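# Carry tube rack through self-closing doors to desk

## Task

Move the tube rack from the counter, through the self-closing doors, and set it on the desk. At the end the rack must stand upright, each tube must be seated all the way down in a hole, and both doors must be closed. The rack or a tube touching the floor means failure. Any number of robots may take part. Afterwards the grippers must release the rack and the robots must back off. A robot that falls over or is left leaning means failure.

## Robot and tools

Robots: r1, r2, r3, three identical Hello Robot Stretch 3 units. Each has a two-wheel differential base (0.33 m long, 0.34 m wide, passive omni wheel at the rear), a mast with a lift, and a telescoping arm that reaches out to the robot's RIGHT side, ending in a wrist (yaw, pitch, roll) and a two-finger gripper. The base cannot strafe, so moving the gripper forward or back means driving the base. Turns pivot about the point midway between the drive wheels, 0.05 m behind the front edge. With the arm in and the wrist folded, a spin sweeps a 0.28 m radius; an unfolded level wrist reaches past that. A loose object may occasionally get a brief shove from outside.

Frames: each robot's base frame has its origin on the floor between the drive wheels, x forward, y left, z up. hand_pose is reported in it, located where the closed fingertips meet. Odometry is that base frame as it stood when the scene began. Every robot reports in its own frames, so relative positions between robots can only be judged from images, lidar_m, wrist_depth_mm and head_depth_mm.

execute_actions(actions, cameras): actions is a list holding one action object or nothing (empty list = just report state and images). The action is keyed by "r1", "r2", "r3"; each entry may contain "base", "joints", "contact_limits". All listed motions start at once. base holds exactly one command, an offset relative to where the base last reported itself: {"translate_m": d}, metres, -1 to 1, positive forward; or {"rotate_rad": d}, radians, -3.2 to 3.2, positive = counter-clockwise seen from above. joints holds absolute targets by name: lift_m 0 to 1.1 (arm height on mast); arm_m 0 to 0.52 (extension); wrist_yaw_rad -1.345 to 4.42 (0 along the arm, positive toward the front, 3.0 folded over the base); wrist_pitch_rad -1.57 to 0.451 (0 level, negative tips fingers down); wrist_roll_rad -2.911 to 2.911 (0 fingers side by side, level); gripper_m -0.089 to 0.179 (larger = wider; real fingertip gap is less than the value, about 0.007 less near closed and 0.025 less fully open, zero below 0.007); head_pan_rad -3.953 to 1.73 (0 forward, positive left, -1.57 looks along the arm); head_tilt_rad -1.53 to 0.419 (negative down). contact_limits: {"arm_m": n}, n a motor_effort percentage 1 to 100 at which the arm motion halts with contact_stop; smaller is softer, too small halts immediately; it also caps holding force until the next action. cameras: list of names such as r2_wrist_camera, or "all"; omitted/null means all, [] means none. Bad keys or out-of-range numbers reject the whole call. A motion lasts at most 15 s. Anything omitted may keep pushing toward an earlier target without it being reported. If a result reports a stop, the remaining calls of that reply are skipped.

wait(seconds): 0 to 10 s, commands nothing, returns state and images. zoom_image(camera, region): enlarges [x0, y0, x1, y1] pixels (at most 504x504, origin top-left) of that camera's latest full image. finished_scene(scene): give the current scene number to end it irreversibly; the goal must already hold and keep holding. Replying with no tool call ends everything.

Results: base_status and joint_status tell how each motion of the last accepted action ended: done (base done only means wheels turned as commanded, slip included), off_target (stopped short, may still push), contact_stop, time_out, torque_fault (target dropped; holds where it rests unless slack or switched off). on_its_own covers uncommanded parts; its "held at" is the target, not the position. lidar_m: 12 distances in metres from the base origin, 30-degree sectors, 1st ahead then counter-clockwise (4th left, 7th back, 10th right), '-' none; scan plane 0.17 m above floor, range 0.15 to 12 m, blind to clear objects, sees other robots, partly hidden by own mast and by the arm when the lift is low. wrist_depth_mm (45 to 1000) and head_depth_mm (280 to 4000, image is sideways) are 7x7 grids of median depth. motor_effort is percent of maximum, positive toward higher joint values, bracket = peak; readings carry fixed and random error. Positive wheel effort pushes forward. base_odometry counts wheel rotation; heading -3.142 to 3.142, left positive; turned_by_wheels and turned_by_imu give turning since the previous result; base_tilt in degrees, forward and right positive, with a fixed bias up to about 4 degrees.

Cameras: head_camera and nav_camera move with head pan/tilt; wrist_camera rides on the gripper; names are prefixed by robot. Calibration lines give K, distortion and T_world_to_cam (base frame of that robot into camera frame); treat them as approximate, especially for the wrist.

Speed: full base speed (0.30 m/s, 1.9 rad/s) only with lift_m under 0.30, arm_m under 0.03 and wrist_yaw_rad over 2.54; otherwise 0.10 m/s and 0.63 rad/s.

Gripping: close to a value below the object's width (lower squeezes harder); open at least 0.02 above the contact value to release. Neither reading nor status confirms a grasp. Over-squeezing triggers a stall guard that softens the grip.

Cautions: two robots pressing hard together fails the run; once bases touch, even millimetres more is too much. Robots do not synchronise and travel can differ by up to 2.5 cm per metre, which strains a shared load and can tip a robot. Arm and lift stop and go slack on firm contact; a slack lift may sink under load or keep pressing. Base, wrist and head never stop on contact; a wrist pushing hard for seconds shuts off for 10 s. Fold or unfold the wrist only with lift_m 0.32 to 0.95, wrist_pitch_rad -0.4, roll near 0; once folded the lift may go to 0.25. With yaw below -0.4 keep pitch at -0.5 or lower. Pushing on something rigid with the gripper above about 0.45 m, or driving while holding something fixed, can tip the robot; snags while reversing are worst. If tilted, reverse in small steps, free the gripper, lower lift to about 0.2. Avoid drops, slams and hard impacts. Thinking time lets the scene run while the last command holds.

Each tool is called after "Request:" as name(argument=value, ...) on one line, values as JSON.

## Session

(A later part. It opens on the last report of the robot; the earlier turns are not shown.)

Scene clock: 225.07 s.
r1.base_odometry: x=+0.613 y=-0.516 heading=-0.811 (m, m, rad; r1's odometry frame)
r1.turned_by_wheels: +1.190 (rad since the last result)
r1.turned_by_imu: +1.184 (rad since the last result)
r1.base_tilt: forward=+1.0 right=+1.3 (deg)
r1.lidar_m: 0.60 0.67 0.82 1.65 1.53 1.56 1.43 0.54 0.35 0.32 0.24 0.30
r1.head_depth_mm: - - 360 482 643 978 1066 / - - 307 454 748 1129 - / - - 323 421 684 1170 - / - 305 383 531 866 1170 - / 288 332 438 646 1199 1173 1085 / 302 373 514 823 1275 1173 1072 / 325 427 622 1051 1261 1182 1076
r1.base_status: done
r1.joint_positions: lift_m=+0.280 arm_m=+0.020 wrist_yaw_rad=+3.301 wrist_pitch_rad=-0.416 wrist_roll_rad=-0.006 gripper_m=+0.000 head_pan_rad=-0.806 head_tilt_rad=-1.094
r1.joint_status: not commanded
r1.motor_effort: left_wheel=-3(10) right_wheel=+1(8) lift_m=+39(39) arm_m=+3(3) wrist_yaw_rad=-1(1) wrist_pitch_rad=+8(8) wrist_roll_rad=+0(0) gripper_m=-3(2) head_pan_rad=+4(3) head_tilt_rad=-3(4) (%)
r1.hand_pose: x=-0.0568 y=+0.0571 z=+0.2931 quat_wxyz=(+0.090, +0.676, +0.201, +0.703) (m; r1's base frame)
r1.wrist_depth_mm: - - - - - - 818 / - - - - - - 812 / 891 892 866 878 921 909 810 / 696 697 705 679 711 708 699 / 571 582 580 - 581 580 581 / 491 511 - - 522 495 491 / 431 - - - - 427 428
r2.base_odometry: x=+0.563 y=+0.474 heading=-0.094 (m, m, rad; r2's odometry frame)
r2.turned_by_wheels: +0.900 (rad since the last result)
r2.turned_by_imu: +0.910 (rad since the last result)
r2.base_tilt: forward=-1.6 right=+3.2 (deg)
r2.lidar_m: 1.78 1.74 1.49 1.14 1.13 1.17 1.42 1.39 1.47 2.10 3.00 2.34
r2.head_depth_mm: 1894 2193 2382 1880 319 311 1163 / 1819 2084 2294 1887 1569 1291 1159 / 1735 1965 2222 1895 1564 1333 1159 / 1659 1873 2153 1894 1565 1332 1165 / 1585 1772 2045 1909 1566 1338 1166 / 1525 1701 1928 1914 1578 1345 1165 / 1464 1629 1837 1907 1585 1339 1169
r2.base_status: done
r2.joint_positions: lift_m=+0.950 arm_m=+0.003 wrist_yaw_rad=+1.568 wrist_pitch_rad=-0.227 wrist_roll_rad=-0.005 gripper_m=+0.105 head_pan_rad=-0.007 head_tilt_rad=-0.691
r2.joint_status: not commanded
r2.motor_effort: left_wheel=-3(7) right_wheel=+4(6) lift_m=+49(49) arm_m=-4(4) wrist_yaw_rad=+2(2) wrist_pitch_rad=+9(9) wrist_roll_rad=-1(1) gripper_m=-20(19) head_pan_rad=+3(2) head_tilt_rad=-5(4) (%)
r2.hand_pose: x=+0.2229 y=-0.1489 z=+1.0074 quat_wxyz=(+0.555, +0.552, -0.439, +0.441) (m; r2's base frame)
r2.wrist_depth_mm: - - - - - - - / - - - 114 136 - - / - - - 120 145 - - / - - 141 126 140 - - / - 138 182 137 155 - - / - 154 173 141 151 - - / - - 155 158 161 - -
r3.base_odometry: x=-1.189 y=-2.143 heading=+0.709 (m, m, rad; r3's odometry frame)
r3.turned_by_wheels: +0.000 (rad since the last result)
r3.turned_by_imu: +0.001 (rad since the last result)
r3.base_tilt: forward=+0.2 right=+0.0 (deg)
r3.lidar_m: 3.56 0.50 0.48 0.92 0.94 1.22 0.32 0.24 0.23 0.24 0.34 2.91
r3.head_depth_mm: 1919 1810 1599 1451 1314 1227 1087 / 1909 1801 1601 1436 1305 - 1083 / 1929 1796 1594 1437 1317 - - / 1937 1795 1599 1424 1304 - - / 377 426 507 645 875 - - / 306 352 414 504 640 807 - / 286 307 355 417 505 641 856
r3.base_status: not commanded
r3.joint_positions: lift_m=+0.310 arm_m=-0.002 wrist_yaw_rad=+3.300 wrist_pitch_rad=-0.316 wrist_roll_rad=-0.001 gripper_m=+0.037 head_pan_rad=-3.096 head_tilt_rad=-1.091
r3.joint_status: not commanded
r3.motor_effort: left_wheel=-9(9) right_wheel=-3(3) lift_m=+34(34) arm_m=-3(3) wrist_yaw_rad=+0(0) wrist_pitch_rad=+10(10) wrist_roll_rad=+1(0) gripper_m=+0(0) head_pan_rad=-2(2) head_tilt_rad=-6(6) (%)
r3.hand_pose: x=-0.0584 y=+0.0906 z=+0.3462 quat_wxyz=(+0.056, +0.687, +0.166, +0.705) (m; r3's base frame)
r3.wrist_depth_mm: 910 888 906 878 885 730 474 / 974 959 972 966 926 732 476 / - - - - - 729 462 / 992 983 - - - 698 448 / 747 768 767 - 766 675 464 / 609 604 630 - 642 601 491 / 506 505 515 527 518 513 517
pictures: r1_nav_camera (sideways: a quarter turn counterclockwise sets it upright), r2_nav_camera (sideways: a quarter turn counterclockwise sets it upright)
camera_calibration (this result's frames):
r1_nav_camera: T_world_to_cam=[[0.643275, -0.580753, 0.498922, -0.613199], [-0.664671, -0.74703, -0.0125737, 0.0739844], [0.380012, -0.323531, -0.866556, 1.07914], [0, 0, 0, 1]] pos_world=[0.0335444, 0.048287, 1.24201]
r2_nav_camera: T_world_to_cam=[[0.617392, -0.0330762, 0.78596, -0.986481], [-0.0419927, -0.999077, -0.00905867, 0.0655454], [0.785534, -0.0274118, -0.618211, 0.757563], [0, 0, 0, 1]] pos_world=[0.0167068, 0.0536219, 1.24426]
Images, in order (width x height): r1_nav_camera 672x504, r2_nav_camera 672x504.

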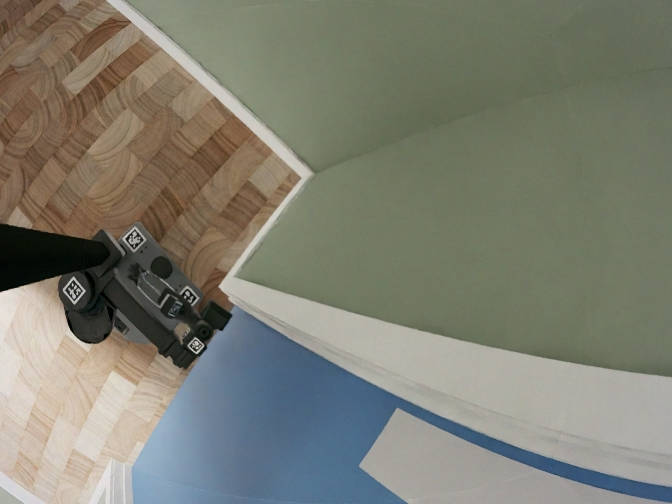

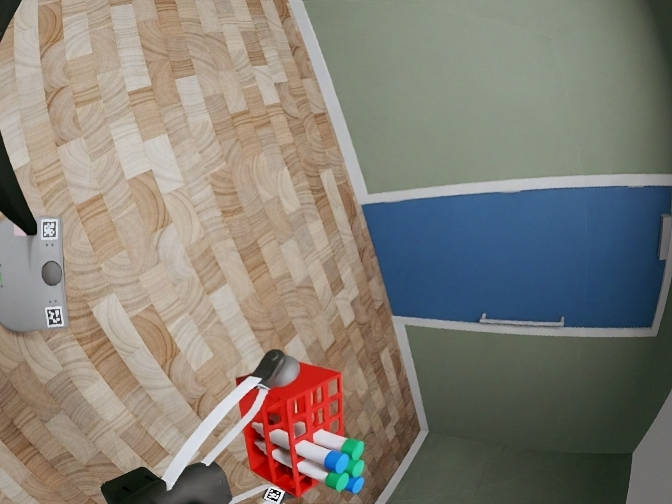

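Request:
execute_actions(actions=[{"r1":{"base":{"translate_m":-0.06},"joints":{"head_pan_rad":0}}}], cameras=[])

Request:
execute_actions(actions=[{"r1":{"joints":{"arm_m":0.48},"contact_limits":{"arm_m":64}}}], cameras=["r2_nav_camera"])

Request:
execute_actions(actions=[{"r1":{"base":{"rotate_rad":-1.8},"joints":{"arm_m":0.02}}}], cameras=[])

Request:
execute_actions(actions=[{"r1":{"base":{"translate_m":0.45}}}], cameras=["r1_nav_camera","r2_nav_camera"])

Scene clock: 227.57 s.
r1.base_odometry: x=+0.572 y=-0.473 heading=-0.811 (m, m, rad; r1's odometry frame)
r1.turned_by_wheels: +0.000 (rad since the last result)
r1.turned_by_imu: +0.000 (rad since the last result)
r1.base_tilt: forward=+1.0 right=+1.3 (deg)
r1.lidar_m: 0.62 0.72 0.90 1.57 1.46 1.50 1.37 0.56 0.36 0.33 0.27 0.29
r1.head_depth_mm: 478 510 545 583 607 847 975 / 626 681 743 819 907 1120 - / 669 816 1002 1287 1278 1173 - / 659 800 1017 1369 1287 1171 - / 647 784 992 1341 1292 1174 - / 634 767 966 1298 1297 1176 1082 / 625 754 942 1262 1305 1177 1076
r1.base_status: done
r1.joint_positions: lift_m=+0.280 arm_m=+0.020 wrist_yaw_rad=+3.300 wrist_pitch_rad=-0.416 wrist_roll_rad=-0.006 gripper_m=+0.000 head_pan_rad=-0.007 head_tilt_rad=-1.094
r1.joint_status: all done
r1.motor_effort: left_wheel=-3(11) right_wheel=+1(5) lift_m=+40(40) arm_m=+2(3) wrist_yaw_rad=+0(0) wrist_pitch_rad=+8(8) wrist_roll_rad=+0(0) gripper_m=-2(2) head_pan_rad=+4(41) head_tilt_rad=-3(4) (%)
r1.hand_pose: x=-0.0568 y=+0.0571 z=+0.2931 quat_wxyz=(+0.090, +0.676, +0.201, +0.703) (m; r1's base frame)
r1.wrist_depth_mm: - - - - - - 873 / - - - - - - 901 / 894 883 883 901 886 895 839 / 696 705 717 693 699 706 713 / 580 576 576 - 580 581 575 / 487 503 - - 518 492 494 / 432 - - - - 426 424
r2.base_odometry: x=+0.563 y=+0.474 heading=-0.094 (m, m, rad; r2's odometry frame)
r2.turned_by_wheels: +0.000 (rad since the last result)
r2.turned_by_imu: +0.000 (rad since the last result)
r2.base_tilt: forward=-1.7 right=+3.2 (deg)
r2.lidar_m: 1.78 1.74 1.49 1.13 1.13 1.17 1.42 1.39 1.47 2.11 3.00 2.34
r2.head_depth_mm: 1891 2211 2364 1882 319 312 1156 / 1816 2081 2293 1886 1567 1290 1163 / 1735 1971 2230 1897 1562 1333 1163 / 1663 1871 2162 1904 1566 1338 1167 / 1586 1783 2032 1896 1575 1338 1165 / 1526 1695 1930 1911 1577 1342 1168 / 1466 1625 1827 1916 1580 1345 1173
r2.base_status: not commanded
r2.joint_positions: lift_m=+0.950 arm_m=+0.003 wrist_yaw_rad=+1.568 wrist_pitch_rad=-0.227 wrist_roll_rad=-0.005 gripper_m=+0.105 head_pan_rad=-0.007 head_tilt_rad=-0.691
r2.joint_status: not commanded
r2.motor_effort: left_wheel=-3(4) right_wheel=+3(4) lift_m=+49(49) arm_m=-4(4) wrist_yaw_rad=+2(2) wrist_pitch_rad=+9(9) wrist_roll_rad=-1(1) gripper_m=-20(20) head_pan_rad=+3(3) head_tilt_rad=-4(4) (%)
r2.hand_pose: x=+0.2229 y=-0.1489 z=+1.0074 quat_wxyz=(+0.555, +0.552, -0.439, +0.441) (m; r2's base frame)
r2.wrist_depth_mm: - - - - - - - / - - - 114 136 - - / - - - 121 144 - - / - - 143 126 141 - - / - 137 183 137 155 - - / - 153 172 140 150 - - / - - 155 157 161 - -
r3.base_odometry: x=-1.189 y=-2.143 heading=+0.709 (m, m, rad; r3's odometry frame)
r3.turned_by_wheels: +0.000 (rad since the last result)
r3.turned_by_imu: +0.001 (rad since the last result)
r3.base_tilt: forward=+0.1 right=+0.0 (deg)
r3.lidar_m: 3.57 0.50 0.48 0.92 0.94 1.22 0.32 0.24 0.23 0.24 0.34 2.90
r3.head_depth_mm: 1928 1811 1603 1442 1310 1224 1087 / 1888 1794 1609 1439 1311 - 1087 / 1921 1798 1609 1435 1321 - - / 1940 1801 1595 1431 1310 - - / 377 426 507 643 875 - - / 306 352 413 505 641 809 - / 287 307 354 416 506 643 858
r3.base_status: not commanded
r3.joint_positions: lift_m=+0.310 arm_m=-0.002 wrist_yaw_rad=+3.300 wrist_pitch_rad=-0.316 wrist_roll_rad=-0.001 gripper_m=+0.037 head_pan_rad=-3.096 head_tilt_rad=-1.091
r3.joint_status: not commanded
r3.motor_effort: left_wheel=-10(9) right_wheel=-3(3) lift_m=+34(34) arm_m=-3(2) wrist_yaw_rad=+0(0) wrist_pitch_rad=+10(10) wrist_roll_rad=+1(0) gripper_m=+0(0) head_pan_rad=-1(2) head_tilt_rad=-5(6) (%)
r3.hand_pose: x=-0.0584 y=+0.0906 z=+0.3462 quat_wxyz=(+0.056, +0.687, +0.166, +0.705) (m; r3's base frame)
r3.wrist_depth_mm: 921 876 892 881 878 725 475 / 974 963 944 947 937 730 468 / - - - - - 713 466 / 976 998 - - 999 708 452 / 747 755 778 - 751 694 463 / 602 619 626 - 641 600 493 / 504 508 517 528 515 514 518
pictures: none
No camera images: the call's "cameras" was empty. Leave "cameras" out to get every camera's image.

Scene clock: 232.13 s.
r1.base_odometry: x=+0.572 y=-0.473 heading=-0.811 (m, m, rad; r1's odometry frame)
r1.turned_by_wheels: +0.000 (rad since the last result)
r1.turned_by_imu: -0.006 (rad since the last result)
r1.base_tilt: forward=+0.8 right=+1.3 (deg)
r1.lidar_m: 0.62 0.72 0.89 1.57 1.47 1.51 1.37 0.72 0.65 0.65 0.27 0.29
r1.head_depth_mm: 476 507 542 582 606 1117 1062 / 621 676 740 814 907 1120 1065 / 670 819 1010 1289 1268 1168 - / 660 803 1020 1366 1290 1172 - / 649 782 994 1346 1298 1173 - / 636 767 969 1297 1305 1180 1088 / 625 752 944 1260 1297 1176 1072
r1.base_status: not commanded
r1.joint_positions: lift_m=+0.280 arm_m=+0.478 wrist_yaw_rad=+3.349 wrist_pitch_rad=-0.417 wrist_roll_rad=-0.006 gripper_m=+0.000 head_pan_rad=-0.006 head_tilt_rad=-1.094
r1.joint_status: all done
r1.on_its_own: wrist_yaw_rad is held at +3.348, not at your +3.300, by its stall guard, which is not easing now; arm_m is at rest, and its effort (+25) is outside its rest range (-14 to +14)
r1.motor_effort: left_wheel=-9(14) right_wheel=+4(13) lift_m=+42(42) arm_m=+25(39) wrist_yaw_rad=-2(43) wrist_pitch_rad=+8(9) wrist_roll_rad=+0(1) gripper_m=-2(2) head_pan_rad=+2(4) head_tilt_rad=-3(3) (%)
r1.contact_limits: arm_m 64 (drawing in: default 29, maximum 47; extending or still: default 39, maximum 64)
r1.hand_pose: x=-0.0676 y=-0.4034 z=+0.2928 quat_wxyz=(+0.074, +0.671, +0.218, +0.705) (m; r1's base frame)
r1.wrist_depth_mm: - - - - - - - / - - - - - - - / 877 888 902 - 914 932 893 / 706 704 702 - 698 701 684 / 576 569 569 - 580 579 319 / 493 494 510 - 496 495 302 / 425 430 423 429 425 421 302
r2.base_odometry: x=+0.563 y=+0.474 heading=-0.094 (m, m, rad; r2's odometry frame)
r2.turned_by_wheels: +0.000 (rad since the last result)
r2.turned_by_imu: +0.000 (rad since the last result)
r2.base_tilt: forward=-1.6 right=+3.2 (deg)
r2.lidar_m: 1.78 1.74 1.50 1.14 1.12 1.18 1.42 1.39 1.47 2.11 3.00 1.84
r2.head_depth_mm: 1521 1707 2058 1887 320 312 1159 / 1522 1732 1985 1890 1561 1294 1164 / 1537 1727 1984 1891 1564 1331 1166 / 1529 1742 1998 1899 1568 1337 1168 / 1540 1755 2017 1918 1576 1338 1168 / 1528 1710 1927 1906 1576 1341 1171 / 1461 1625 1832 1919 1578 1343 1170
r2.base_status: not commanded
r2.joint_positions: lift_m=+0.950 arm_m=+0.003 wrist_yaw_rad=+1.568 wrist_pitch_rad=-0.227 wrist_roll_rad=-0.005 gripper_m=+0.105 head_pan_rad=-0.007 head_tilt_rad=-0.691
r2.joint_status: not commanded
r2.motor_effort: left_wheel=-3(3) right_wheel=+4(3) lift_m=+49(49) arm_m=-4(4) wrist_yaw_rad=+2(1) wrist_pitch_rad=+9(9) wrist_roll_rad=-1(1) gripper_m=-19(19) head_pan_rad=+3(3) head_tilt_rad=-5(5) (%)
r2.hand_pose: x=+0.2229 y=-0.1489 z=+1.0074 quat_wxyz=(+0.555, +0.552, -0.439, +0.441) (m; r2's base frame)
r2.wrist_depth_mm: - - - - - - - / - - - 114 136 - - / - - - 121 144 - - / - - 141 125 141 - - / - 138 184 137 155 - - / - 154 172 140 152 - - / - - 155 158 161 - -
r3.base_odometry: x=-1.189 y=-2.143 heading=+0.709 (m, m, rad; r3's odometry frame)
r3.turned_by_wheels: +0.000 (rad since the last result)
r3.turned_by_imu: +0.001 (rad since the last result)
r3.base_tilt: forward=+0.1 right=+0.0 (deg)
r3.lidar_m: 3.55 0.50 0.48 0.92 0.94 1.22 0.32 0.24 0.23 0.24 0.34 2.89
r3.head_depth_mm: 1922 1803 1596 1444 1310 1220 1089 / 1891 1814 1608 1443 1307 - 1081 / 1934 1790 1608 1426 1320 - - / 1988 1788 1594 1433 1305 - - / 377 426 506 644 874 - - / 306 352 414 504 640 808 - / 287 307 355 416 505 640 857
r3.base_status: not commanded
r3.joint_positions: lift_m=+0.310 arm_m=-0.002 wrist_yaw_rad=+3.300 wrist_pitch_rad=-0.316 wrist_roll_rad=-0.001 gripper_m=+0.037 head_pan_rad=-3.096 head_tilt_rad=-1.091
r3.joint_status: not commanded
r3.motor_effort: left_wheel=-9(10) right_wheel=-3(3) lift_m=+34(34) arm_m=-3(3) wrist_yaw_rad=+0(0) wrist_pitch_rad=+10(10) wrist_roll_rad=+0(0) gripper_m=+1(0) head_pan_rad=-1(3) head_tilt_rad=-5(6) (%)
r3.hand_pose: x=-0.0584 y=+0.0906 z=+0.3462 quat_wxyz=(+0.056, +0.687, +0.166, +0.705) (m; r3's base frame)
r3.wrist_depth_mm: 904 923 890 887 877 739 472 / 982 988 985 939 934 726 471 / - - - - 998 718 472 / 980 990 1000 - 995 719 448 / 745 751 756 - 773 682 463 / 604 610 626 - 631 603 496 / 512 506 504 532 511 516 514
pictures: r2_nav_camera (sideways: a quarter turn counterclockwise sets it upright)
camera_calibration (this result's frames):
r2_nav_camera: T_world_to_cam=[[0.617392, -0.0330765, 0.78596, -0.986481], [-0.0419931, -0.999077, -0.00905867, 0.0655454], [0.785534, -0.0274122, -0.618211, 0.757563], [0, 0, 0, 1]] pos_world=[0.0167068, 0.0536219, 1.24426]
Images, in order (width x height): r2_nav_camera 672x504.

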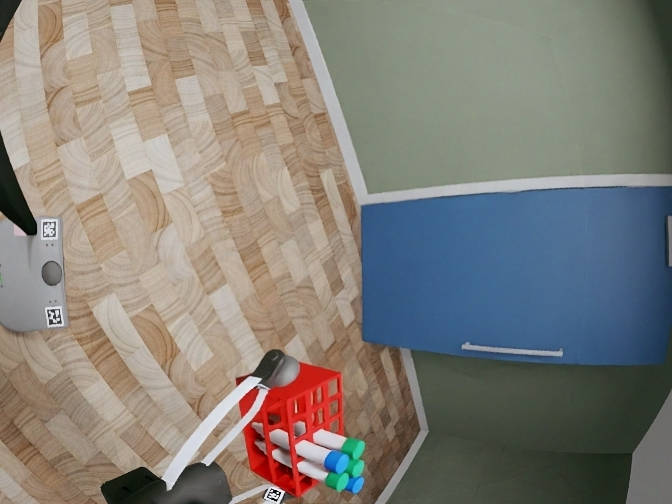

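Scene clock: 236.70 s.
r1.base_odometry: x=+0.572 y=-0.473 heading=-2.611 (m, m, rad; r1's odometry frame)
r1.turned_by_wheels: -1.800 (rad since the last result)
r1.turned_by_imu: -1.792 (rad since the last result)
r1.base_tilt: forward=+1.0 right=+1.4 (deg)
r1.lidar_m: 0.33 0.32 0.27 0.42 0.72 0.78 1.22 1.30 1.70 1.38 0.82 0.41
r1.head_depth_mm: 342 430 577 868 1267 1164 1064 / 326 405 532 774 1248 1171 - / 312 382 494 693 1172 1170 - / 302 362 461 631 999 1173 - / 295 344 431 577 875 1170 - / 290 328 406 534 762 1075 1085 / - 312 382 494 603 858 1079
r1.base_status: done
r1.joint_positions: lift_m=+0.280 arm_m=+0.020 wrist_yaw_rad=+3.349 wrist_pitch_rad=-0.417 wrist_roll_rad=-0.006 gripper_m=+0.000 head_pan_rad=-0.006 head_tilt_rad=-1.094
r1.joint_status: all done
r1.on_its_own: wrist_yaw_rad is held at +3.348, not at your +3.300, by its stall guard, which is not easing now
r1.motor_effort: left_wheel=+1(19) right_wheel=-2(30) lift_m=+41(41) arm_m=-5(25) wrist_yaw_rad=-2(39) wrist_pitch_rad=+8(8) wrist_roll_rad=+0(1) gripper_m=-2(2) head_pan_rad=+3(3) head_tilt_rad=-3(3) (%)
r1.hand_pose: x=-0.0675 y=+0.0544 z=+0.2928 quat_wxyz=(+0.074, +0.671, +0.218, +0.705) (m; r1's base frame)
r1.wrist_depth_mm: 613 632 667 683 625 411 307 / 653 670 709 740 658 423 312 / 694 733 780 812 671 432 302 / 694 704 708 700 640 439 307 / 567 583 589 - 577 446 327 / 487 504 - - - 449 358 / 425 - - - - 415 403
r2.base_odometry: x=+0.563 y=+0.474 heading=-0.094 (m, m, rad; r2's odometry frame)
r2.turned_by_wheels: +0.000 (rad since the last result)
r2.turned_by_imu: +0.000 (rad since the last result)
r2.base_tilt: forward=-1.6 right=+3.3 (deg)
r2.lidar_m: 1.78 1.74 1.49 1.14 1.12 1.17 1.42 1.39 1.47 2.11 3.00 2.33
r2.head_depth_mm: 1905 2187 2379 1887 319 312 1158 / 1814 2082 2301 1879 1564 1289 1161 / 1732 1967 2243 1897 1567 1337 1161 / 1655 1869 2143 1903 1569 1340 1164 / 1591 1791 2034 1909 1569 1331 1168 / 1529 1696 1925 1909 1577 1340 1172 / 1465 1623 1853 1914 1581 1349 1177
r2.base_status: not commanded
r2.joint_positions: lift_m=+0.950 arm_m=+0.003 wrist_yaw_rad=+1.568 wrist_pitch_rad=-0.227 wrist_roll_rad=-0.005 gripper_m=+0.105 head_pan_rad=-0.007 head_tilt_rad=-0.691
r2.joint_status: not commanded
r2.motor_effort: left_wheel=-3(3) right_wheel=+4(4) lift_m=+49(49) arm_m=-4(4) wrist_yaw_rad=+2(2) wrist_pitch_rad=+9(9) wrist_roll_rad=-1(0) gripper_m=-20(19) head_pan_rad=+3(2) head_tilt_rad=-5(4) (%)
r2.hand_pose: x=+0.2229 y=-0.1489 z=+1.0074 quat_wxyz=(+0.555, +0.552, -0.439, +0.441) (m; r2's base frame)
r2.wrist_depth_mm: - - - - - - - / - - - 115 135 - - / - - - 121 144 - - / - - 142 126 142 - - / - 137 184 137 155 - - / - 154 172 141 151 - - / - - 154 158 161 - -
r3.base_odometry: x=-1.189 y=-2.143 heading=+0.709 (m, m, rad; r3's odometry frame)
r3.turned_by_wheels: +0.000 (rad since the last result)
r3.turned_by_imu: +0.001 (rad since the last result)
r3.base_tilt: forward=+0.1 right=+0.1 (deg)
r3.lidar_m: 3.57 0.50 0.48 0.92 0.94 1.22 0.32 0.24 0.23 0.24 0.34 2.90
r3.head_depth_mm: 1888 1811 1609 1442 1306 1226 1091 / 1899 1808 1592 1436 1306 - 1083 / 1927 1801 1602 1432 1323 - - / 1928 1800 1595 1431 1311 - - / 377 426 506 644 874 - - / 306 352 414 504 641 805 - / 287 307 354 416 504 642 856
r3.base_status: not commanded
r3.joint_positions: lift_m=+0.310 arm_m=-0.002 wrist_yaw_rad=+3.300 wrist_pitch_rad=-0.316 wrist_roll_rad=-0.001 gripper_m=+0.037 head_pan_rad=-3.096 head_tilt_rad=-1.091
r3.joint_status: not commanded
r3.motor_effort: left_wheel=-10(9) right_wheel=-4(3) lift_m=+34(34) arm_m=-2(3) wrist_yaw_rad=+0(0) wrist_pitch_rad=+10(10) wrist_roll_rad=+1(1) gripper_m=+1(0) head_pan_rad=-2(2) head_tilt_rad=-6(6) (%)
r3.hand_pose: x=-0.0584 y=+0.0906 z=+0.3462 quat_wxyz=(+0.056, +0.687, +0.166, +0.705) (m; r3's base frame)
r3.wrist_depth_mm: 902 897 911 882 886 723 472 / 975 970 968 958 936 733 465 / - - - - 993 719 463 / 992 - 995 994 991 713 452 / 740 754 786 - 753 671 461 / 613 607 619 - 639 596 494 / 509 520 522 534 521 516 510
pictures: none
No camera images: the call's "cameras" was empty. Leave "cameras" out to get every camera's image.

Scene clock: 239.70 s.
r1.base_odometry: x=+0.184 y=-0.701 heading=-2.610 (m, m, rad; r1's odometry frame)
r1.turned_by_wheels: +0.001 (rad since the last result)
r1.turned_by_imu: +0.045 (rad since the last result)
r1.base_tilt: forward=+1.0 right=+1.4 (deg)
r1.lidar_m: - - 0.15 0.19 0.29 0.32 1.58 1.67 1.47 0.38 0.15 -
r1.head_depth_mm: - - - - - 537 1063 / - - - - - 462 - / - - - - - 476 - / - - - - - 386 - / - - - - - - - / - - - - - - 1069 / - - - - - - 1064
r1.base_status: translate_m off_target (by the wheels' count: +0.4499 of +0.4500)
r1.joint_positions: lift_m=+0.280 arm_m=+0.020 wrist_yaw_rad=+3.347 wrist_pitch_rad=-0.416 wrist_roll_rad=-0.006 gripper_m=+0.000 head_pan_rad=-0.003 head_tilt_rad=-1.094
r1.joint_status: not commanded
r1.on_its_own: wrist_yaw_rad is held at +3.348, not at your +3.300, by its stall guard, which is not easing now; left_wheel is at rest, and its effort (+31) is outside its rest range (-18 to +18)
r1.motor_effort: left_wheel=+31(74) right_wheel=-1(12) lift_m=+40(42) arm_m=-3(5) wrist_yaw_rad=+0(1) wrist_pitch_rad=+8(9) wrist_roll_rad=+0(0) gripper_m=-3(3) head_pan_rad=+1(3) head_tilt_rad=-4(6) (%)
r1.hand_pose: x=-0.0672 y=+0.0548 z=+0.2931 quat_wxyz=(+0.074, +0.671, +0.217, +0.705) (m; r1's base frame)
r1.wrist_depth_mm: 755 287 286 - - 247 156 / 820 319 310 - - 242 154 / 843 846 337 577 901 241 152 / 706 662 376 396 672 236 151 / 580 586 413 - 561 231 150 / 493 508 - - - 229 149 / 425 - - - - 225 147
r2.base_odometry: x=+0.563 y=+0.474 heading=-0.094 (m, m, rad; r2's odometry frame)
r2.turned_by_wheels: +0.000 (rad since the last result)
r2.turned_by_imu: +0.000 (rad since the last result)
r2.base_tilt: forward=-1.6 right=+3.2 (deg)
r2.lidar_m: 1.78 1.74 1.49 1.14 1.12 1.17 1.42 1.38 1.47 2.10 3.00 2.05
r2.head_depth_mm: 1674 2027 2290 1882 319 311 1158 / 1666 1878 2146 1890 1561 1294 1159 / 1628 1846 2131 1897 1564 1336 1163 / 1596 1804 2085 1898 1558 1333 1165 / 1570 1763 2018 1907 1574 1339 1169 / 1521 1699 1923 1908 1576 1340 1172 / 1469 1630 1829 1924 1578 1346 1173
r2.base_status: not commanded
r2.joint_positions: lift_m=+0.950 arm_m=+0.003 wrist_yaw_rad=+1.568 wrist_pitch_rad=-0.227 wrist_roll_rad=-0.005 gripper_m=+0.105 head_pan_rad=-0.007 head_tilt_rad=-0.691
r2.joint_status: not commanded
r2.motor_effort: left_wheel=-3(3) right_wheel=+3(4) lift_m=+49(49) arm_m=-4(4) wrist_yaw_rad=+1(1) wrist_pitch_rad=+8(9) wrist_roll_rad=-1(1) gripper_m=-21(20) head_pan_rad=+3(3) head_tilt_rad=-5(5) (%)
r2.hand_pose: x=+0.2229 y=-0.1489 z=+1.0074 quat_wxyz=(+0.555, +0.552, -0.439, +0.441) (m; r2's base frame)
r2.wrist_depth_mm: - - - - - - - / - - - 114 136 - - / - - - 121 145 - - / - - 142 126 141 - - / - 137 183 137 155 - - / - 154 172 141 151 - - / - - 155 158 160 - -
r3.base_odometry: x=-1.189 y=-2.143 heading=+0.709 (m, m, rad; r3's odometry frame)
r3.turned_by_wheels: +0.000 (rad since the last result)
r3.turned_by_imu: +0.001 (rad since the last result)
r3.base_tilt: forward=+0.1 right=+0.1 (deg)
r3.lidar_m: 3.56 0.50 0.47 0.92 0.94 1.22 0.32 0.24 0.23 0.24 0.34 2.90
r3.head_depth_mm: 1917 1822 1602 1443 1307 1233 1089 / 1903 1812 1599 1442 1307 - 1085 / 1933 1802 1591 1442 1322 - - / 1948 1806 1599 1437 1311 - - / 377 426 507 643 873 - - / 306 351 414 504 639 807 - / 287 307 355 416 505 643 859
r3.base_status: not commanded
r3.joint_positions: lift_m=+0.310 arm_m=-0.002 wrist_yaw_rad=+3.300 wrist_pitch_rad=-0.316 wrist_roll_rad=-0.001 gripper_m=+0.037 head_pan_rad=-3.096 head_tilt_rad=-1.091
r3.joint_status: not commanded
r3.motor_effort: left_wheel=-9(9) right_wheel=-3(3) lift_m=+34(34) arm_m=-3(3) wrist_yaw_rad=+0(0) wrist_pitch_rad=+10(10) wrist_roll_rad=+0(1) gripper_m=+0(0) head_pan_rad=-2(3) head_tilt_rad=-6(6) (%)
r3.hand_pose: x=-0.0584 y=+0.0906 z=+0.3462 quat_wxyz=(+0.056, +0.687, +0.166, +0.705) (m; r3's base frame)
r3.wrist_depth_mm: 925 913 876 888 870 726 476 / 982 960 947 933 931 734 470 / - - - - - 712 470 / - - 976 - - 705 446 / 765 761 794 - 782 675 462 / 612 618 614 - 645 591 494 / 503 511 521 530 520 518 518
pictures: r1_nav_camera (sideways: a quarter turn counterclockwise sets it upright), r2_nav_camera (sideways: a quarter turn counterclockwise sets it upright)
camera_calibration (this result's frames):
r1_nav_camera: T_world_to_cam=[[0.864524, 0.0595049, 0.499057, -0.614725], [0.075877, -0.997038, -0.0125614, 0.069451], [0.496832, 0.0487265, -0.866478, 1.07833], [0, 0, 0, 1]] pos_world=[-0.00957303, 0.0532812, 1.242]
r2_nav_camera: T_world_to_cam=[[0.617392, -0.0330766, 0.78596, -0.986481], [-0.0419933, -0.999077, -0.00905867, 0.0655454], [0.785534, -0.0274123, -0.618211, 0.757563], [0, 0, 0, 1]] pos_world=[0.0167068, 0.0536219, 1.24426]
Images, in order (width x height): r1_nav_camera 672x504, r2_nav_camera 672x504.

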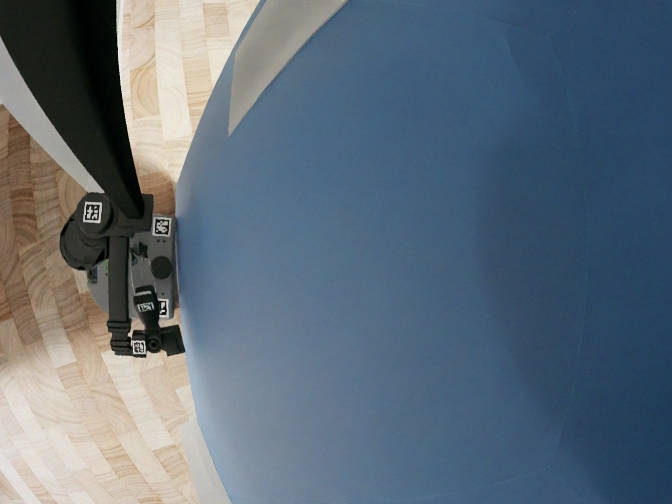

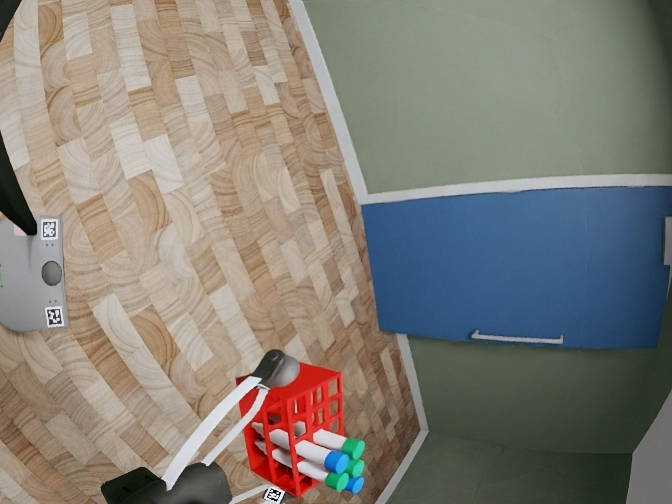

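Request:
execute_actions(actions=[{"r1":{"base":{"translate_m":0.2},"joints":{"lift_m":0.31}}}], cameras=[])

Request:
execute_actions(actions=[{"r1":{"base":{"rotate_rad":0.5}}}], cameras=[])

Request:
execute_actions(actions=[{"r1":{"base":{"translate_m":0.25}}}], cameras=["r1_nav_camera","r2_nav_camera"])

Scene clock: 243.20 s.
r1.base_odometry: x=+0.012 y=-0.802 heading=-2.610 (m, m, rad; r1's odometry frame)
r1.turned_by_wheels: +0.000 (rad since the last result)
r1.turned_by_imu: -0.202 (rad since the last result)
r1.base_tilt: forward=+0.9 right=+1.4 (deg)
r1.lidar_m: - - 0.15 0.19 0.80 0.40 1.33 1.81 1.64 0.24 0.15 -
r1.head_depth_mm: - - - - - - 1063 / - - - - - - - / - - - - - - - / - - - - - - - / - - - - - - - / - - - - - - 1070 / - - - - - - 1062
r1.base_status: translate_m off_target (by the wheels' count: +0.1999 of +0.2000)
r1.joint_positions: lift_m=+0.310 arm_m=+0.020 wrist_yaw_rad=+3.337 wrist_pitch_rad=-0.416 wrist_roll_rad=-0.006 gripper_m=+0.000 head_pan_rad=-0.003 head_tilt_rad=-1.094
r1.joint_status: all done
r1.on_its_own: wrist_yaw_rad is held at +3.348, not at your +3.300, by its stall guard, which is not easing now; wrist_yaw_rad is at rest, and its effort (+13) is outside its rest range (-12 to +12)
r1.motor_effort: left_wheel=+12(53) right_wheel=+16(25) lift_m=+44(49) arm_m=+0(3) wrist_yaw_rad=+13(25) wrist_pitch_rad=+8(8) wrist_roll_rad=+0(0) gripper_m=-2(3) head_pan_rad=+2(1) head_tilt_rad=-4(4) (%)
r1.hand_pose: x=-0.0648 y=+0.0554 z=+0.3229 quat_wxyz=(+0.078, +0.672, +0.213, +0.705) (m; r1's base frame)
r1.wrist_depth_mm: 394 - - - - 246 149 / 326 932 - - - 240 146 / 335 751 947 912 957 233 143 / 354 599 755 744 733 227 141 / 383 520 623 - 588 221 139 / 423 470 - - 443 216 136 / 442 - - - - 210 135
r2.base_odometry: x=+0.563 y=+0.474 heading=-0.094 (m, m, rad; r2's odometry frame)
r2.turned_by_wheels: +0.000 (rad since the last result)
r2.turned_by_imu: +0.000 (rad since the last result)
r2.base_tilt: forward=-1.6 right=+3.2 (deg)
r2.lidar_m: 1.77 1.74 1.50 1.14 1.13 1.17 1.41 1.39 1.47 2.11 3.00 1.82
r2.head_depth_mm: 1505 1692 2037 1886 319 311 1160 / 1520 1701 1961 1894 1565 1292 1161 / 1527 1726 1980 1899 1568 1338 1161 / 1536 1733 1994 1898 1568 1333 1165 / 1547 1756 2016 1892 1572 1343 1169 / 1524 1686 1928 1907 1577 1349 1169 / 1469 1633 1835 1917 1572 1344 1172
r2.base_status: not commanded
r2.joint_positions: lift_m=+0.950 arm_m=+0.003 wrist_yaw_rad=+1.568 wrist_pitch_rad=-0.227 wrist_roll_rad=-0.005 gripper_m=+0.105 head_pan_rad=-0.007 head_tilt_rad=-0.691
r2.joint_status: not commanded
r2.motor_effort: left_wheel=-3(3) right_wheel=+4(3) lift_m=+49(49) arm_m=-4(4) wrist_yaw_rad=+2(1) wrist_pitch_rad=+9(9) wrist_roll_rad=-1(1) gripper_m=-19(20) head_pan_rad=+2(3) head_tilt_rad=-4(3) (%)
r2.hand_pose: x=+0.2229 y=-0.1489 z=+1.0074 quat_wxyz=(+0.555, +0.552, -0.439, +0.441) (m; r2's base frame)
r2.wrist_depth_mm: - - - - - - - / - - - 114 136 - - / - - - 121 144 - - / - - 142 126 141 - - / - 138 182 136 156 - - / - 153 171 140 151 - - / - - 156 157 161 - -
r3.base_odometry: x=-1.189 y=-2.143 heading=+0.709 (m, m, rad; r3's odometry frame)
r3.turned_by_wheels: +0.000 (rad since the last result)
r3.turned_by_imu: +0.001 (rad since the last result)
r3.base_tilt: forward=+0.2 right=+0.0 (deg)
r3.lidar_m: 3.56 0.50 0.47 0.92 0.94 1.22 0.32 0.24 0.23 0.24 0.34 2.90
r3.head_depth_mm: 1898 1817 1601 1442 1309 1224 1092 / 1903 1807 1597 1434 1306 - 1083 / 1943 1813 1604 1435 1320 - - / 1975 1800 1597 1433 1309 - - / 377 425 507 643 875 - - / 306 351 414 505 640 806 - / 286 307 354 416 505 641 855
r3.base_status: not commanded
r3.joint_positions: lift_m=+0.310 arm_m=-0.002 wrist_yaw_rad=+3.300 wrist_pitch_rad=-0.316 wrist_roll_rad=-0.001 gripper_m=+0.037 head_pan_rad=-3.096 head_tilt_rad=-1.091
r3.joint_status: not commanded
r3.motor_effort: left_wheel=-9(9) right_wheel=-3(3) lift_m=+34(34) arm_m=-3(2) wrist_yaw_rad=+0(0) wrist_pitch_rad=+10(10) wrist_roll_rad=+1(0) gripper_m=+0(1) head_pan_rad=-1(2) head_tilt_rad=-6(6) (%)
r3.hand_pose: x=-0.0584 y=+0.0906 z=+0.3462 quat_wxyz=(+0.056, +0.687, +0.166, +0.705) (m; r3's base frame)
r3.wrist_depth_mm: 931 919 881 888 839 726 470 / 981 975 987 948 946 708 475 / - - - - - 711 465 / - 993 - - - 713 450 / 769 759 787 - 787 678 459 / 605 616 627 - 634 601 490 / 507 510 514 528 515 514 517
pictures: none
No camera images: the call's "cameras" was empty. Leave "cameras" out to get every camera's image.

Scene clock: 244.93 s.
r1.base_odometry: x=+0.012 y=-0.802 heading=-2.111 (m, m, rad; r1's odometry frame)
r1.turned_by_wheels: +0.499 (rad since the last result)
r1.turned_by_imu: +0.107 (rad since the last result)
r1.base_tilt: forward=+0.9 right=+1.3 (deg)
r1.lidar_m: - - 0.15 0.20 0.38 0.35 1.44 1.76 1.52 0.23 0.15 -
r1.head_depth_mm: - - - - - - 1063 / - - - - - - - / - - - - - - - / - - - - - - - / - - - - - - - / - - - - - - 1073 / - - - - - - 1061
r1.base_status: rotate_rad off_target (by the wheels' count: +0.4992 of +0.5000)
r1.joint_positions: lift_m=+0.310 arm_m=+0.020 wrist_yaw_rad=+3.314 wrist_pitch_rad=-0.416 wrist_roll_rad=-0.006 gripper_m=+0.000 head_pan_rad=-0.003 head_tilt_rad=-1.094
r1.joint_status: not commanded
r1.on_its_own: wrist_yaw_rad is held at +3.348, not at your +3.300, by its stall guard, which is still easing; right_wheel is at rest, and its effort (+24) is outside its rest range (-18 to +18)
r1.motor_effort: left_wheel=-3(10) right_wheel=+24(27) lift_m=+44(44) arm_m=-1(1) wrist_yaw_rad=+40(46) wrist_pitch_rad=+8(8) wrist_roll_rad=+0(0) gripper_m=-2(2) head_pan_rad=+3(2) head_tilt_rad=-4(3) (%)
r1.hand_pose: x=-0.0599 y=+0.0563 z=+0.3229 quat_wxyz=(+0.086, +0.674, +0.206, +0.704) (m; r1's base frame)
r1.wrist_depth_mm: 277 410 - - - 226 139 / 296 324 - - - 221 137 / 321 350 915 942 913 216 135 / 353 374 723 757 713 211 133 / 585 410 616 - 578 206 131 / 510 453 - - 401 202 130 / 453 - - - - 200 128
r2.base_odometry: x=+0.563 y=+0.474 heading=-0.094 (m, m, rad; r2's odometry frame)
r2.turned_by_wheels: +0.000 (rad since the last result)
r2.turned_by_imu: +0.000 (rad since the last result)
r2.base_tilt: forward=-1.7 right=+3.3 (deg)
r2.lidar_m: 1.78 1.74 1.49 1.14 1.13 1.17 1.42 1.39 1.47 2.11 3.00 1.91
r2.head_depth_mm: 1569 1789 2134 1877 319 311 1161 / 1570 1776 2055 1895 1557 1292 1161 / 1566 1771 2048 1894 1569 1337 1165 / 1560 1758 2032 1895 1560 1334 1167 / 1554 1753 2011 1908 1575 1341 1169 / 1522 1705 1940 1913 1575 1346 1168 / 1468 1629 1832 1917 1579 1342 1173
r2.base_status: not commanded
r2.joint_positions: lift_m=+0.950 arm_m=+0.003 wrist_yaw_rad=+1.568 wrist_pitch_rad=-0.227 wrist_roll_rad=-0.005 gripper_m=+0.105 head_pan_rad=-0.007 head_tilt_rad=-0.691
r2.joint_status: not commanded
r2.motor_effort: left_wheel=-4(3) right_wheel=+4(4) lift_m=+49(49) arm_m=-4(4) wrist_yaw_rad=+1(2) wrist_pitch_rad=+9(9) wrist_roll_rad=-1(1) gripper_m=-20(20) head_pan_rad=+3(3) head_tilt_rad=-5(4) (%)
r2.hand_pose: x=+0.2229 y=-0.1489 z=+1.0074 quat_wxyz=(+0.555, +0.552, -0.439, +0.441) (m; r2's base frame)
r2.wrist_depth_mm: - - - - - - - / - - - 114 136 - - / - - - 121 145 - - / - - 142 126 140 - - / - 137 183 136 155 - - / - 154 172 140 151 - - / - - 155 157 161 - -
r3.base_odometry: x=-1.189 y=-2.143 heading=+0.709 (m, m, rad; r3's odometry frame)
r3.turned_by_wheels: +0.000 (rad since the last result)
r3.turned_by_imu: +0.000 (rad since the last result)
r3.base_tilt: forward=+0.1 right=+0.1 (deg)
r3.lidar_m: 3.56 0.50 0.47 0.92 0.94 1.22 0.32 0.24 0.23 0.24 0.34 2.90
r3.head_depth_mm: 1911 1815 1599 1441 1306 1234 1089 / 1904 1798 1603 1443 1302 - 1078 / 1920 1814 1603 1435 1325 - - / 1995 1808 1598 1430 1312 - - / 377 426 507 645 873 - - / 306 351 413 505 640 810 - / 287 307 354 416 506 642 858
r3.base_status: not commanded
r3.joint_positions: lift_m=+0.310 arm_m=-0.002 wrist_yaw_rad=+3.300 wrist_pitch_rad=-0.316 wrist_roll_rad=-0.001 gripper_m=+0.037 head_pan_rad=-3.096 head_tilt_rad=-1.091
r3.joint_status: not commanded
r3.motor_effort: left_wheel=-10(10) right_wheel=-3(4) lift_m=+34(34) arm_m=-2(3) wrist_yaw_rad=+0(0) wrist_pitch_rad=+10(10) wrist_roll_rad=+0(0) gripper_m=+0(0) head_pan_rad=-2(2) head_tilt_rad=-6(6) (%)
r3.hand_pose: x=-0.0584 y=+0.0906 z=+0.3462 quat_wxyz=(+0.056, +0.687, +0.166, +0.705) (m; r3's base frame)
r3.wrist_depth_mm: 925 903 889 888 881 720 473 / 974 953 949 930 941 723 468 / - - - 975 995 705 464 / 982 - - - - 719 452 / 745 766 786 - 760 691 463 / 604 600 628 - 641 584 494 / 502 507 526 527 512 513 512
pictures: none
No camera images: the call's "cameras" was empty. Leave "cameras" out to get every camera's image.

Scene clock: 248.57 s.
r1.base_odometry: x=-0.116 y=-1.016 heading=-2.111 (m, m, rad; r1's odometry frame)
r1.turned_by_wheels: +0.000 (rad since the last result)
r1.turned_by_imu: -0.339 (rad since the last result)
r1.base_tilt: forward=+0.9 right=+1.5 (deg)
r1.lidar_m: - - 0.15 0.19 2.04 0.57 0.53 1.99 1.92 0.24 0.15 -
r1.head_depth_mm: - - - - - - 1062 / - - - - - - - / - - - - - - - / - - - - - - - / - - - - - - - / - - - - - - 1075 / - - - - - - 1060
r1.base_status: translate_m off_target (by the wheels' count: +0.2498 of +0.2500)
r1.joint_positions: lift_m=+0.310 arm_m=+0.020 wrist_yaw_rad=+3.337 wrist_pitch_rad=-0.416 wrist_roll_rad=-0.006 gripper_m=+0.000 head_pan_rad=-0.003 head_tilt_rad=-1.094
r1.joint_status: not commanded
r1.on_its_own: wrist_yaw_rad is held at +3.348, not at your +3.300, by its stall guard, which is not easing now; wrist_yaw_rad is at rest, and its effort (+13) is outside its rest range (-12 to +12)
r1.motor_effort: left_wheel=+15(27) right_wheel=+17(24) lift_m=+43(44) arm_m=-1(1) wrist_yaw_rad=+13(39) wrist_pitch_rad=+8(8) wrist_roll_rad=+0(0) gripper_m=-2(2) head_pan_rad=+2(2) head_tilt_rad=-3(4) (%)
r1.hand_pose: x=-0.0648 y=+0.0554 z=+0.3229 quat_wxyz=(+0.078, +0.672, +0.213, +0.705) (m; r1's base frame)
r1.wrist_depth_mm: - - - - - 247 148 / - - - - - 240 146 / 936 962 972 914 946 234 144 / 732 770 760 749 735 227 141 / 613 621 625 - 570 223 139 / 521 520 - - 436 217 137 / 458 - - - - 212 135
r2.base_odometry: x=+0.563 y=+0.474 heading=-0.094 (m, m, rad; r2's odometry frame)
r2.turned_by_wheels: +0.000 (rad since the last result)
r2.turned_by_imu: +0.000 (rad since the last result)
r2.base_tilt: forward=-1.6 right=+3.2 (deg)
r2.lidar_m: 1.63 1.75 1.49 1.14 1.12 1.18 1.42 1.39 1.47 2.12 3.00 1.64
r2.head_depth_mm: 1361 1519 1750 1878 319 312 1161 / 1394 1577 1798 1883 1560 1291 1160 / 1436 1621 1857 1890 1567 1332 1165 / 1480 1669 1931 1904 1575 1334 1164 / 1525 1736 2001 1902 1574 1340 1165 / 1525 1695 1941 1912 1577 1340 1169 / 1466 1626 1830 1916 1575 1345 1171
r2.base_status: not commanded
r2.joint_positions: lift_m=+0.950 arm_m=+0.003 wrist_yaw_rad=+1.568 wrist_pitch_rad=-0.227 wrist_roll_rad=-0.005 gripper_m=+0.105 head_pan_rad=-0.007 head_tilt_rad=-0.691
r2.joint_status: not commanded
r2.motor_effort: left_wheel=-3(4) right_wheel=+4(3) lift_m=+49(49) arm_m=-4(4) wrist_yaw_rad=+2(2) wrist_pitch_rad=+9(9) wrist_roll_rad=-1(1) gripper_m=-19(20) head_pan_rad=+3(4) head_tilt_rad=-5(4) (%)
r2.hand_pose: x=+0.2229 y=-0.1489 z=+1.0074 quat_wxyz=(+0.555, +0.552, -0.439, +0.441) (m; r2's base frame)
r2.wrist_depth_mm: - - - - - - - / - - - 114 136 - - / - - - 121 144 - - / - - 142 125 141 - - / - 137 182 137 155 - - / - 154 172 140 151 - - / - - 156 157 161 - -
r3.base_odometry: x=-1.189 y=-2.143 heading=+0.709 (m, m, rad; r3's odometry frame)
r3.turned_by_wheels: +0.000 (rad since the last result)
r3.turned_by_imu: +0.001 (rad since the last result)
r3.base_tilt: forward=+0.1 right=+0.0 (deg)
r3.lidar_m: 3.57 0.50 0.48 0.92 0.94 1.22 0.32 0.24 0.23 0.24 0.34 2.89
r3.head_depth_mm: 1921 1805 1603 1440 1310 1222 1091 / 1895 1797 1609 1436 1300 - 1081 / 1920 1808 1596 1432 1325 - - / 2030 1791 1591 1436 1312 - - / 377 426 507 643 873 - - / 306 352 414 506 638 809 - / 287 307 355 416 504 643 855
r3.base_status: not commanded
r3.joint_positions: lift_m=+0.310 arm_m=-0.002 wrist_yaw_rad=+3.300 wrist_pitch_rad=-0.316 wrist_roll_rad=-0.001 gripper_m=+0.037 head_pan_rad=-3.096 head_tilt_rad=-1.091
r3.joint_status: not commanded
r3.motor_effort: left_wheel=-9(9) right_wheel=-3(3) lift_m=+34(34) arm_m=-3(3) wrist_yaw_rad=+0(0) wrist_pitch_rad=+10(10) wrist_roll_rad=+0(1) gripper_m=+1(1) head_pan_rad=-1(3) head_tilt_rad=-6(5) (%)
r3.hand_pose: x=-0.0584 y=+0.0906 z=+0.3462 quat_wxyz=(+0.056, +0.687, +0.166, +0.705) (m; r3's base frame)
r3.wrist_depth_mm: 910 909 908 903 853 737 474 / 985 981 962 936 928 722 472 / - - - - - 718 465 / 993 999 - - - 706 448 / 757 751 776 - 777 689 465 / 609 602 626 - 640 585 493 / 507 510 524 529 512 517 519
pictures: r1_nav_camera (sideways: a quarter turn counterclockwise sets it upright), r2_nav_camera (sideways: a quarter turn counterclockwise sets it upright)
camera_calibration (this result's frames):
r1_nav_camera: T_world_to_cam=[[0.864586, 0.0595609, 0.498942, -0.614576], [0.0759402, -0.997033, -0.0125719, 0.0694643], [0.496713, 0.0487593, -0.866544, 1.07841], [0, 0, 0, 1]] pos_world=[-0.00958446, 0.0532802, 1.242]
r2_nav_camera: T_world_to_cam=[[0.617392, -0.0330764, 0.78596, -0.986481], [-0.041993, -0.999077, -0.00905867, 0.0655454], [0.785534, -0.0274121, -0.618211, 0.757563], [0, 0, 0, 1]] pos_world=[0.0167068, 0.0536219, 1.24426]
Images, in order (width x height): r1_nav_camera 672x504, r2_nav_camera 672x504.

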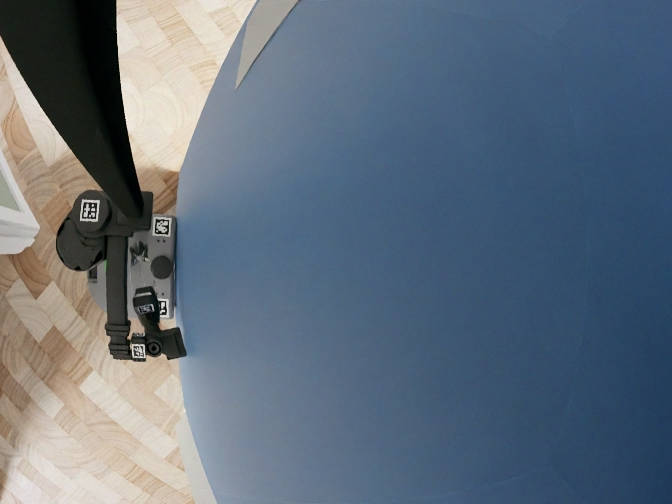

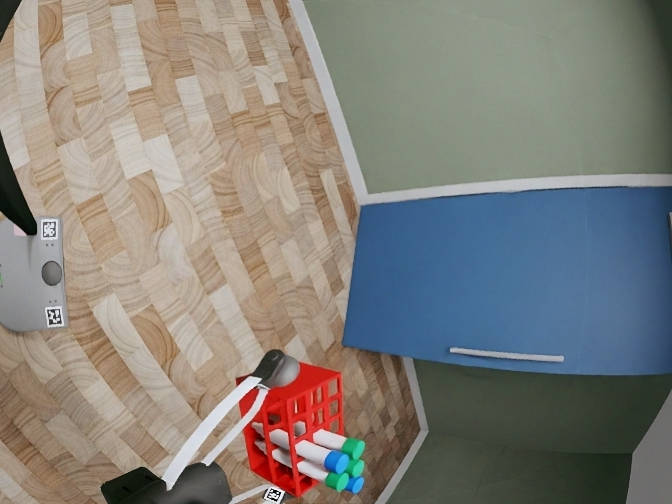

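Request:
execute_actions(actions=[{"r1":{"base":{"translate_m":0.55}},"r2":{"base":{"rotate_rad":-0.75}}}], cameras=["r1_nav_camera","r2_nav_camera"])

Scene clock: 256.23 s.
r1.base_odometry: x=-0.399 y=-1.488 heading=-2.112 (m, m, rad; r1's odometry frame)
r1.turned_by_wheels: -0.001 (rad since the last result)
r1.turned_by_imu: -0.807 (rad since the last result)
r1.base_tilt: forward=+0.9 right=+1.3 (deg)
r1.lidar_m: - - 0.15 0.19 2.77 2.50 1.79 0.93 1.99 0.24 0.15 -
r1.head_depth_mm: - - - - - - 1065 / - - - - - - - / - - - - - - - / - - - - - - - / - - - - - - - / - - - - - - 1073 / - - - - - - 1059
r1.base_status: done
r1.joint_positions: lift_m=+0.310 arm_m=+0.020 wrist_yaw_rad=+3.337 wrist_pitch_rad=-0.416 wrist_roll_rad=-0.006 gripper_m=+0.000 head_pan_rad=-0.003 head_tilt_rad=-1.094
r1.joint_status: not commanded
r1.on_its_own: wrist_yaw_rad is held at +3.348, not at your +3.300, by its stall guard, which is not easing now; right_wheel is at rest, and its effort (+19) is outside its rest range (-18 to +18); wrist_yaw_rad is at rest, and its effort (+13) is outside its rest range (-12 to +12)
r1.motor_effort: left_wheel=+2(27) right_wheel=+19(20) lift_m=+44(43) arm_m=-1(1) wrist_yaw_rad=+13(13) wrist_pitch_rad=+8(8) wrist_roll_rad=+0(0) gripper_m=-3(2) head_pan_rad=+3(3) head_tilt_rad=-4(3) (%)
r1.hand_pose: x=-0.0649 y=+0.0553 z=+0.3229 quat_wxyz=(+0.078, +0.672, +0.213, +0.705) (m; r1's base frame)
r1.wrist_depth_mm: - - - - - 249 149 / - - - - - 240 147 / 961 969 962 910 904 233 144 / 744 762 738 753 695 227 142 / 624 604 618 - 559 223 139 / 529 528 - - 442 217 138 / 459 - - - - 211 135
r2.base_odometry: x=+0.563 y=+0.474 heading=-0.844 (m, m, rad; r2's odometry frame)
r2.turned_by_wheels: -0.750 (rad since the last result)
r2.turned_by_imu: -0.759 (rad since the last result)
r2.base_tilt: forward=-1.6 right=+3.2 (deg)
r2.lidar_m: 2.99 0.99 1.29 1.76 1.22 1.11 1.12 1.53 1.39 1.40 1.71 3.01
r2.head_depth_mm: 2554 2794 2365 1882 319 311 1163 / 2656 2938 2377 1890 1568 1287 1163 / 2742 2998 2410 1888 1562 1331 1163 / 2859 3127 2432 1898 1567 1336 1163 / 3004 3195 2418 1898 1573 1337 1164 / 2716 2866 2440 1906 1581 1334 1169 / 2351 2522 2443 1916 1578 1344 1171
r2.base_status: done
r2.joint_positions: lift_m=+0.950 arm_m=+0.003 wrist_yaw_rad=+1.568 wrist_pitch_rad=-0.227 wrist_roll_rad=-0.005 gripper_m=+0.105 head_pan_rad=-0.007 head_tilt_rad=-0.691
r2.joint_status: not commanded
r2.motor_effort: left_wheel=+2(5) right_wheel=-4(8) lift_m=+49(49) arm_m=-4(4) wrist_yaw_rad=+2(2) wrist_pitch_rad=+9(9) wrist_roll_rad=-1(1) gripper_m=-20(19) head_pan_rad=+3(3) head_tilt_rad=-4(4) (%)
r2.hand_pose: x=+0.2229 y=-0.1489 z=+1.0074 quat_wxyz=(+0.555, +0.552, -0.439, +0.441) (m; r2's base frame)
r2.wrist_depth_mm: - - - - - - - / - - - 114 135 - - / - - - 121 145 - - / - - 142 125 141 - - / - 137 182 137 155 - - / 976 153 171 140 152 - - / - - 156 157 160 - -
r3.base_odometry: x=-1.189 y=-2.143 heading=+0.709 (m, m, rad; r3's odometry frame)
r3.turned_by_wheels: +0.000 (rad since the last result)
r3.turned_by_imu: +0.002 (rad since the last result)
r3.base_tilt: forward=+0.2 right=+0.1 (deg)
r3.lidar_m: 3.56 0.50 0.47 0.92 0.94 1.22 0.32 0.24 0.23 0.24 0.34 2.89
r3.head_depth_mm: 1911 1811 1603 1440 1305 1230 1091 / 1886 1810 1607 1440 1313 - 1082 / 1950 1811 1597 1433 1327 - - / 2050 1794 1593 1427 1310 - - / 377 426 506 644 875 - - / 306 352 414 505 641 810 - / 287 307 354 416 505 641 858
r3.base_status: not commanded
r3.joint_positions: lift_m=+0.310 arm_m=-0.002 wrist_yaw_rad=+3.300 wrist_pitch_rad=-0.316 wrist_roll_rad=-0.001 gripper_m=+0.037 head_pan_rad=-3.096 head_tilt_rad=-1.091
r3.joint_status: not commanded
r3.motor_effort: left_wheel=-9(9) right_wheel=-3(3) lift_m=+34(34) arm_m=-3(3) wrist_yaw_rad=+0(0) wrist_pitch_rad=+10(10) wrist_roll_rad=+0(0) gripper_m=+0(0) head_pan_rad=-2(2) head_tilt_rad=-6(6) (%)
r3.hand_pose: x=-0.0584 y=+0.0906 z=+0.3462 quat_wxyz=(+0.056, +0.687, +0.166, +0.705) (m; r3's base frame)
r3.wrist_depth_mm: 929 924 892 862 865 744 474 / 970 989 950 950 955 732 469 / - - - - 985 732 466 / 989 - 989 991 - 709 447 / 757 754 774 - 776 693 463 / 603 614 630 - 637 590 492 / 509 513 528 527 515 514 519
pictures: r1_nav_camera (sideways: a quarter turn counterclockwise sets it upright), r2_nav_camera (sideways: a quarter turn counterclockwise sets it upright)
camera_calibration (this result's frames):
r1_nav_camera: T_world_to_cam=[[0.864587, 0.0595651, 0.498939, -0.614572], [0.075945, -0.997033, -0.0125722, 0.0694646], [0.49671, 0.0487617, -0.866546, 1.07842], [0, 0, 0, 1]] pos_world=[-0.00958492, 0.0532801, 1.242]
r2_nav_camera: T_world_to_cam=[[0.617393, -0.0330743, 0.785959, -0.98648], [-0.0419896, -0.999077, -0.00905863, 0.0655453], [0.785533, -0.0274094, -0.618212, 0.757564], [0, 0, 0, 1]] pos_world=[0.0167066, 0.053622, 1.24426]
Images, in order (width x height): r1_nav_camera 672x504, r2_nav_camera 672x504.

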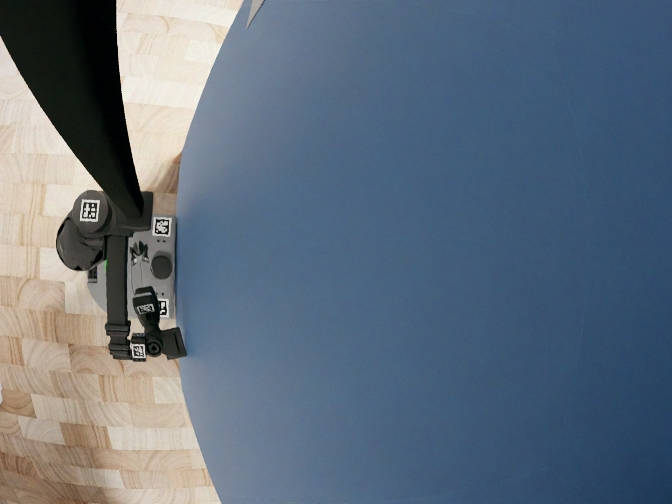

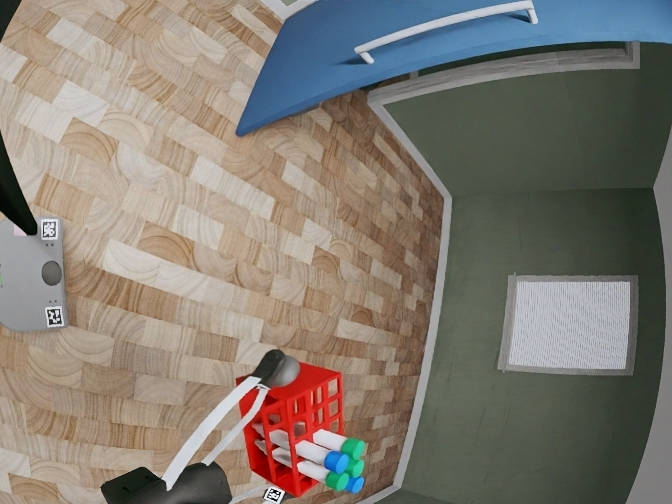

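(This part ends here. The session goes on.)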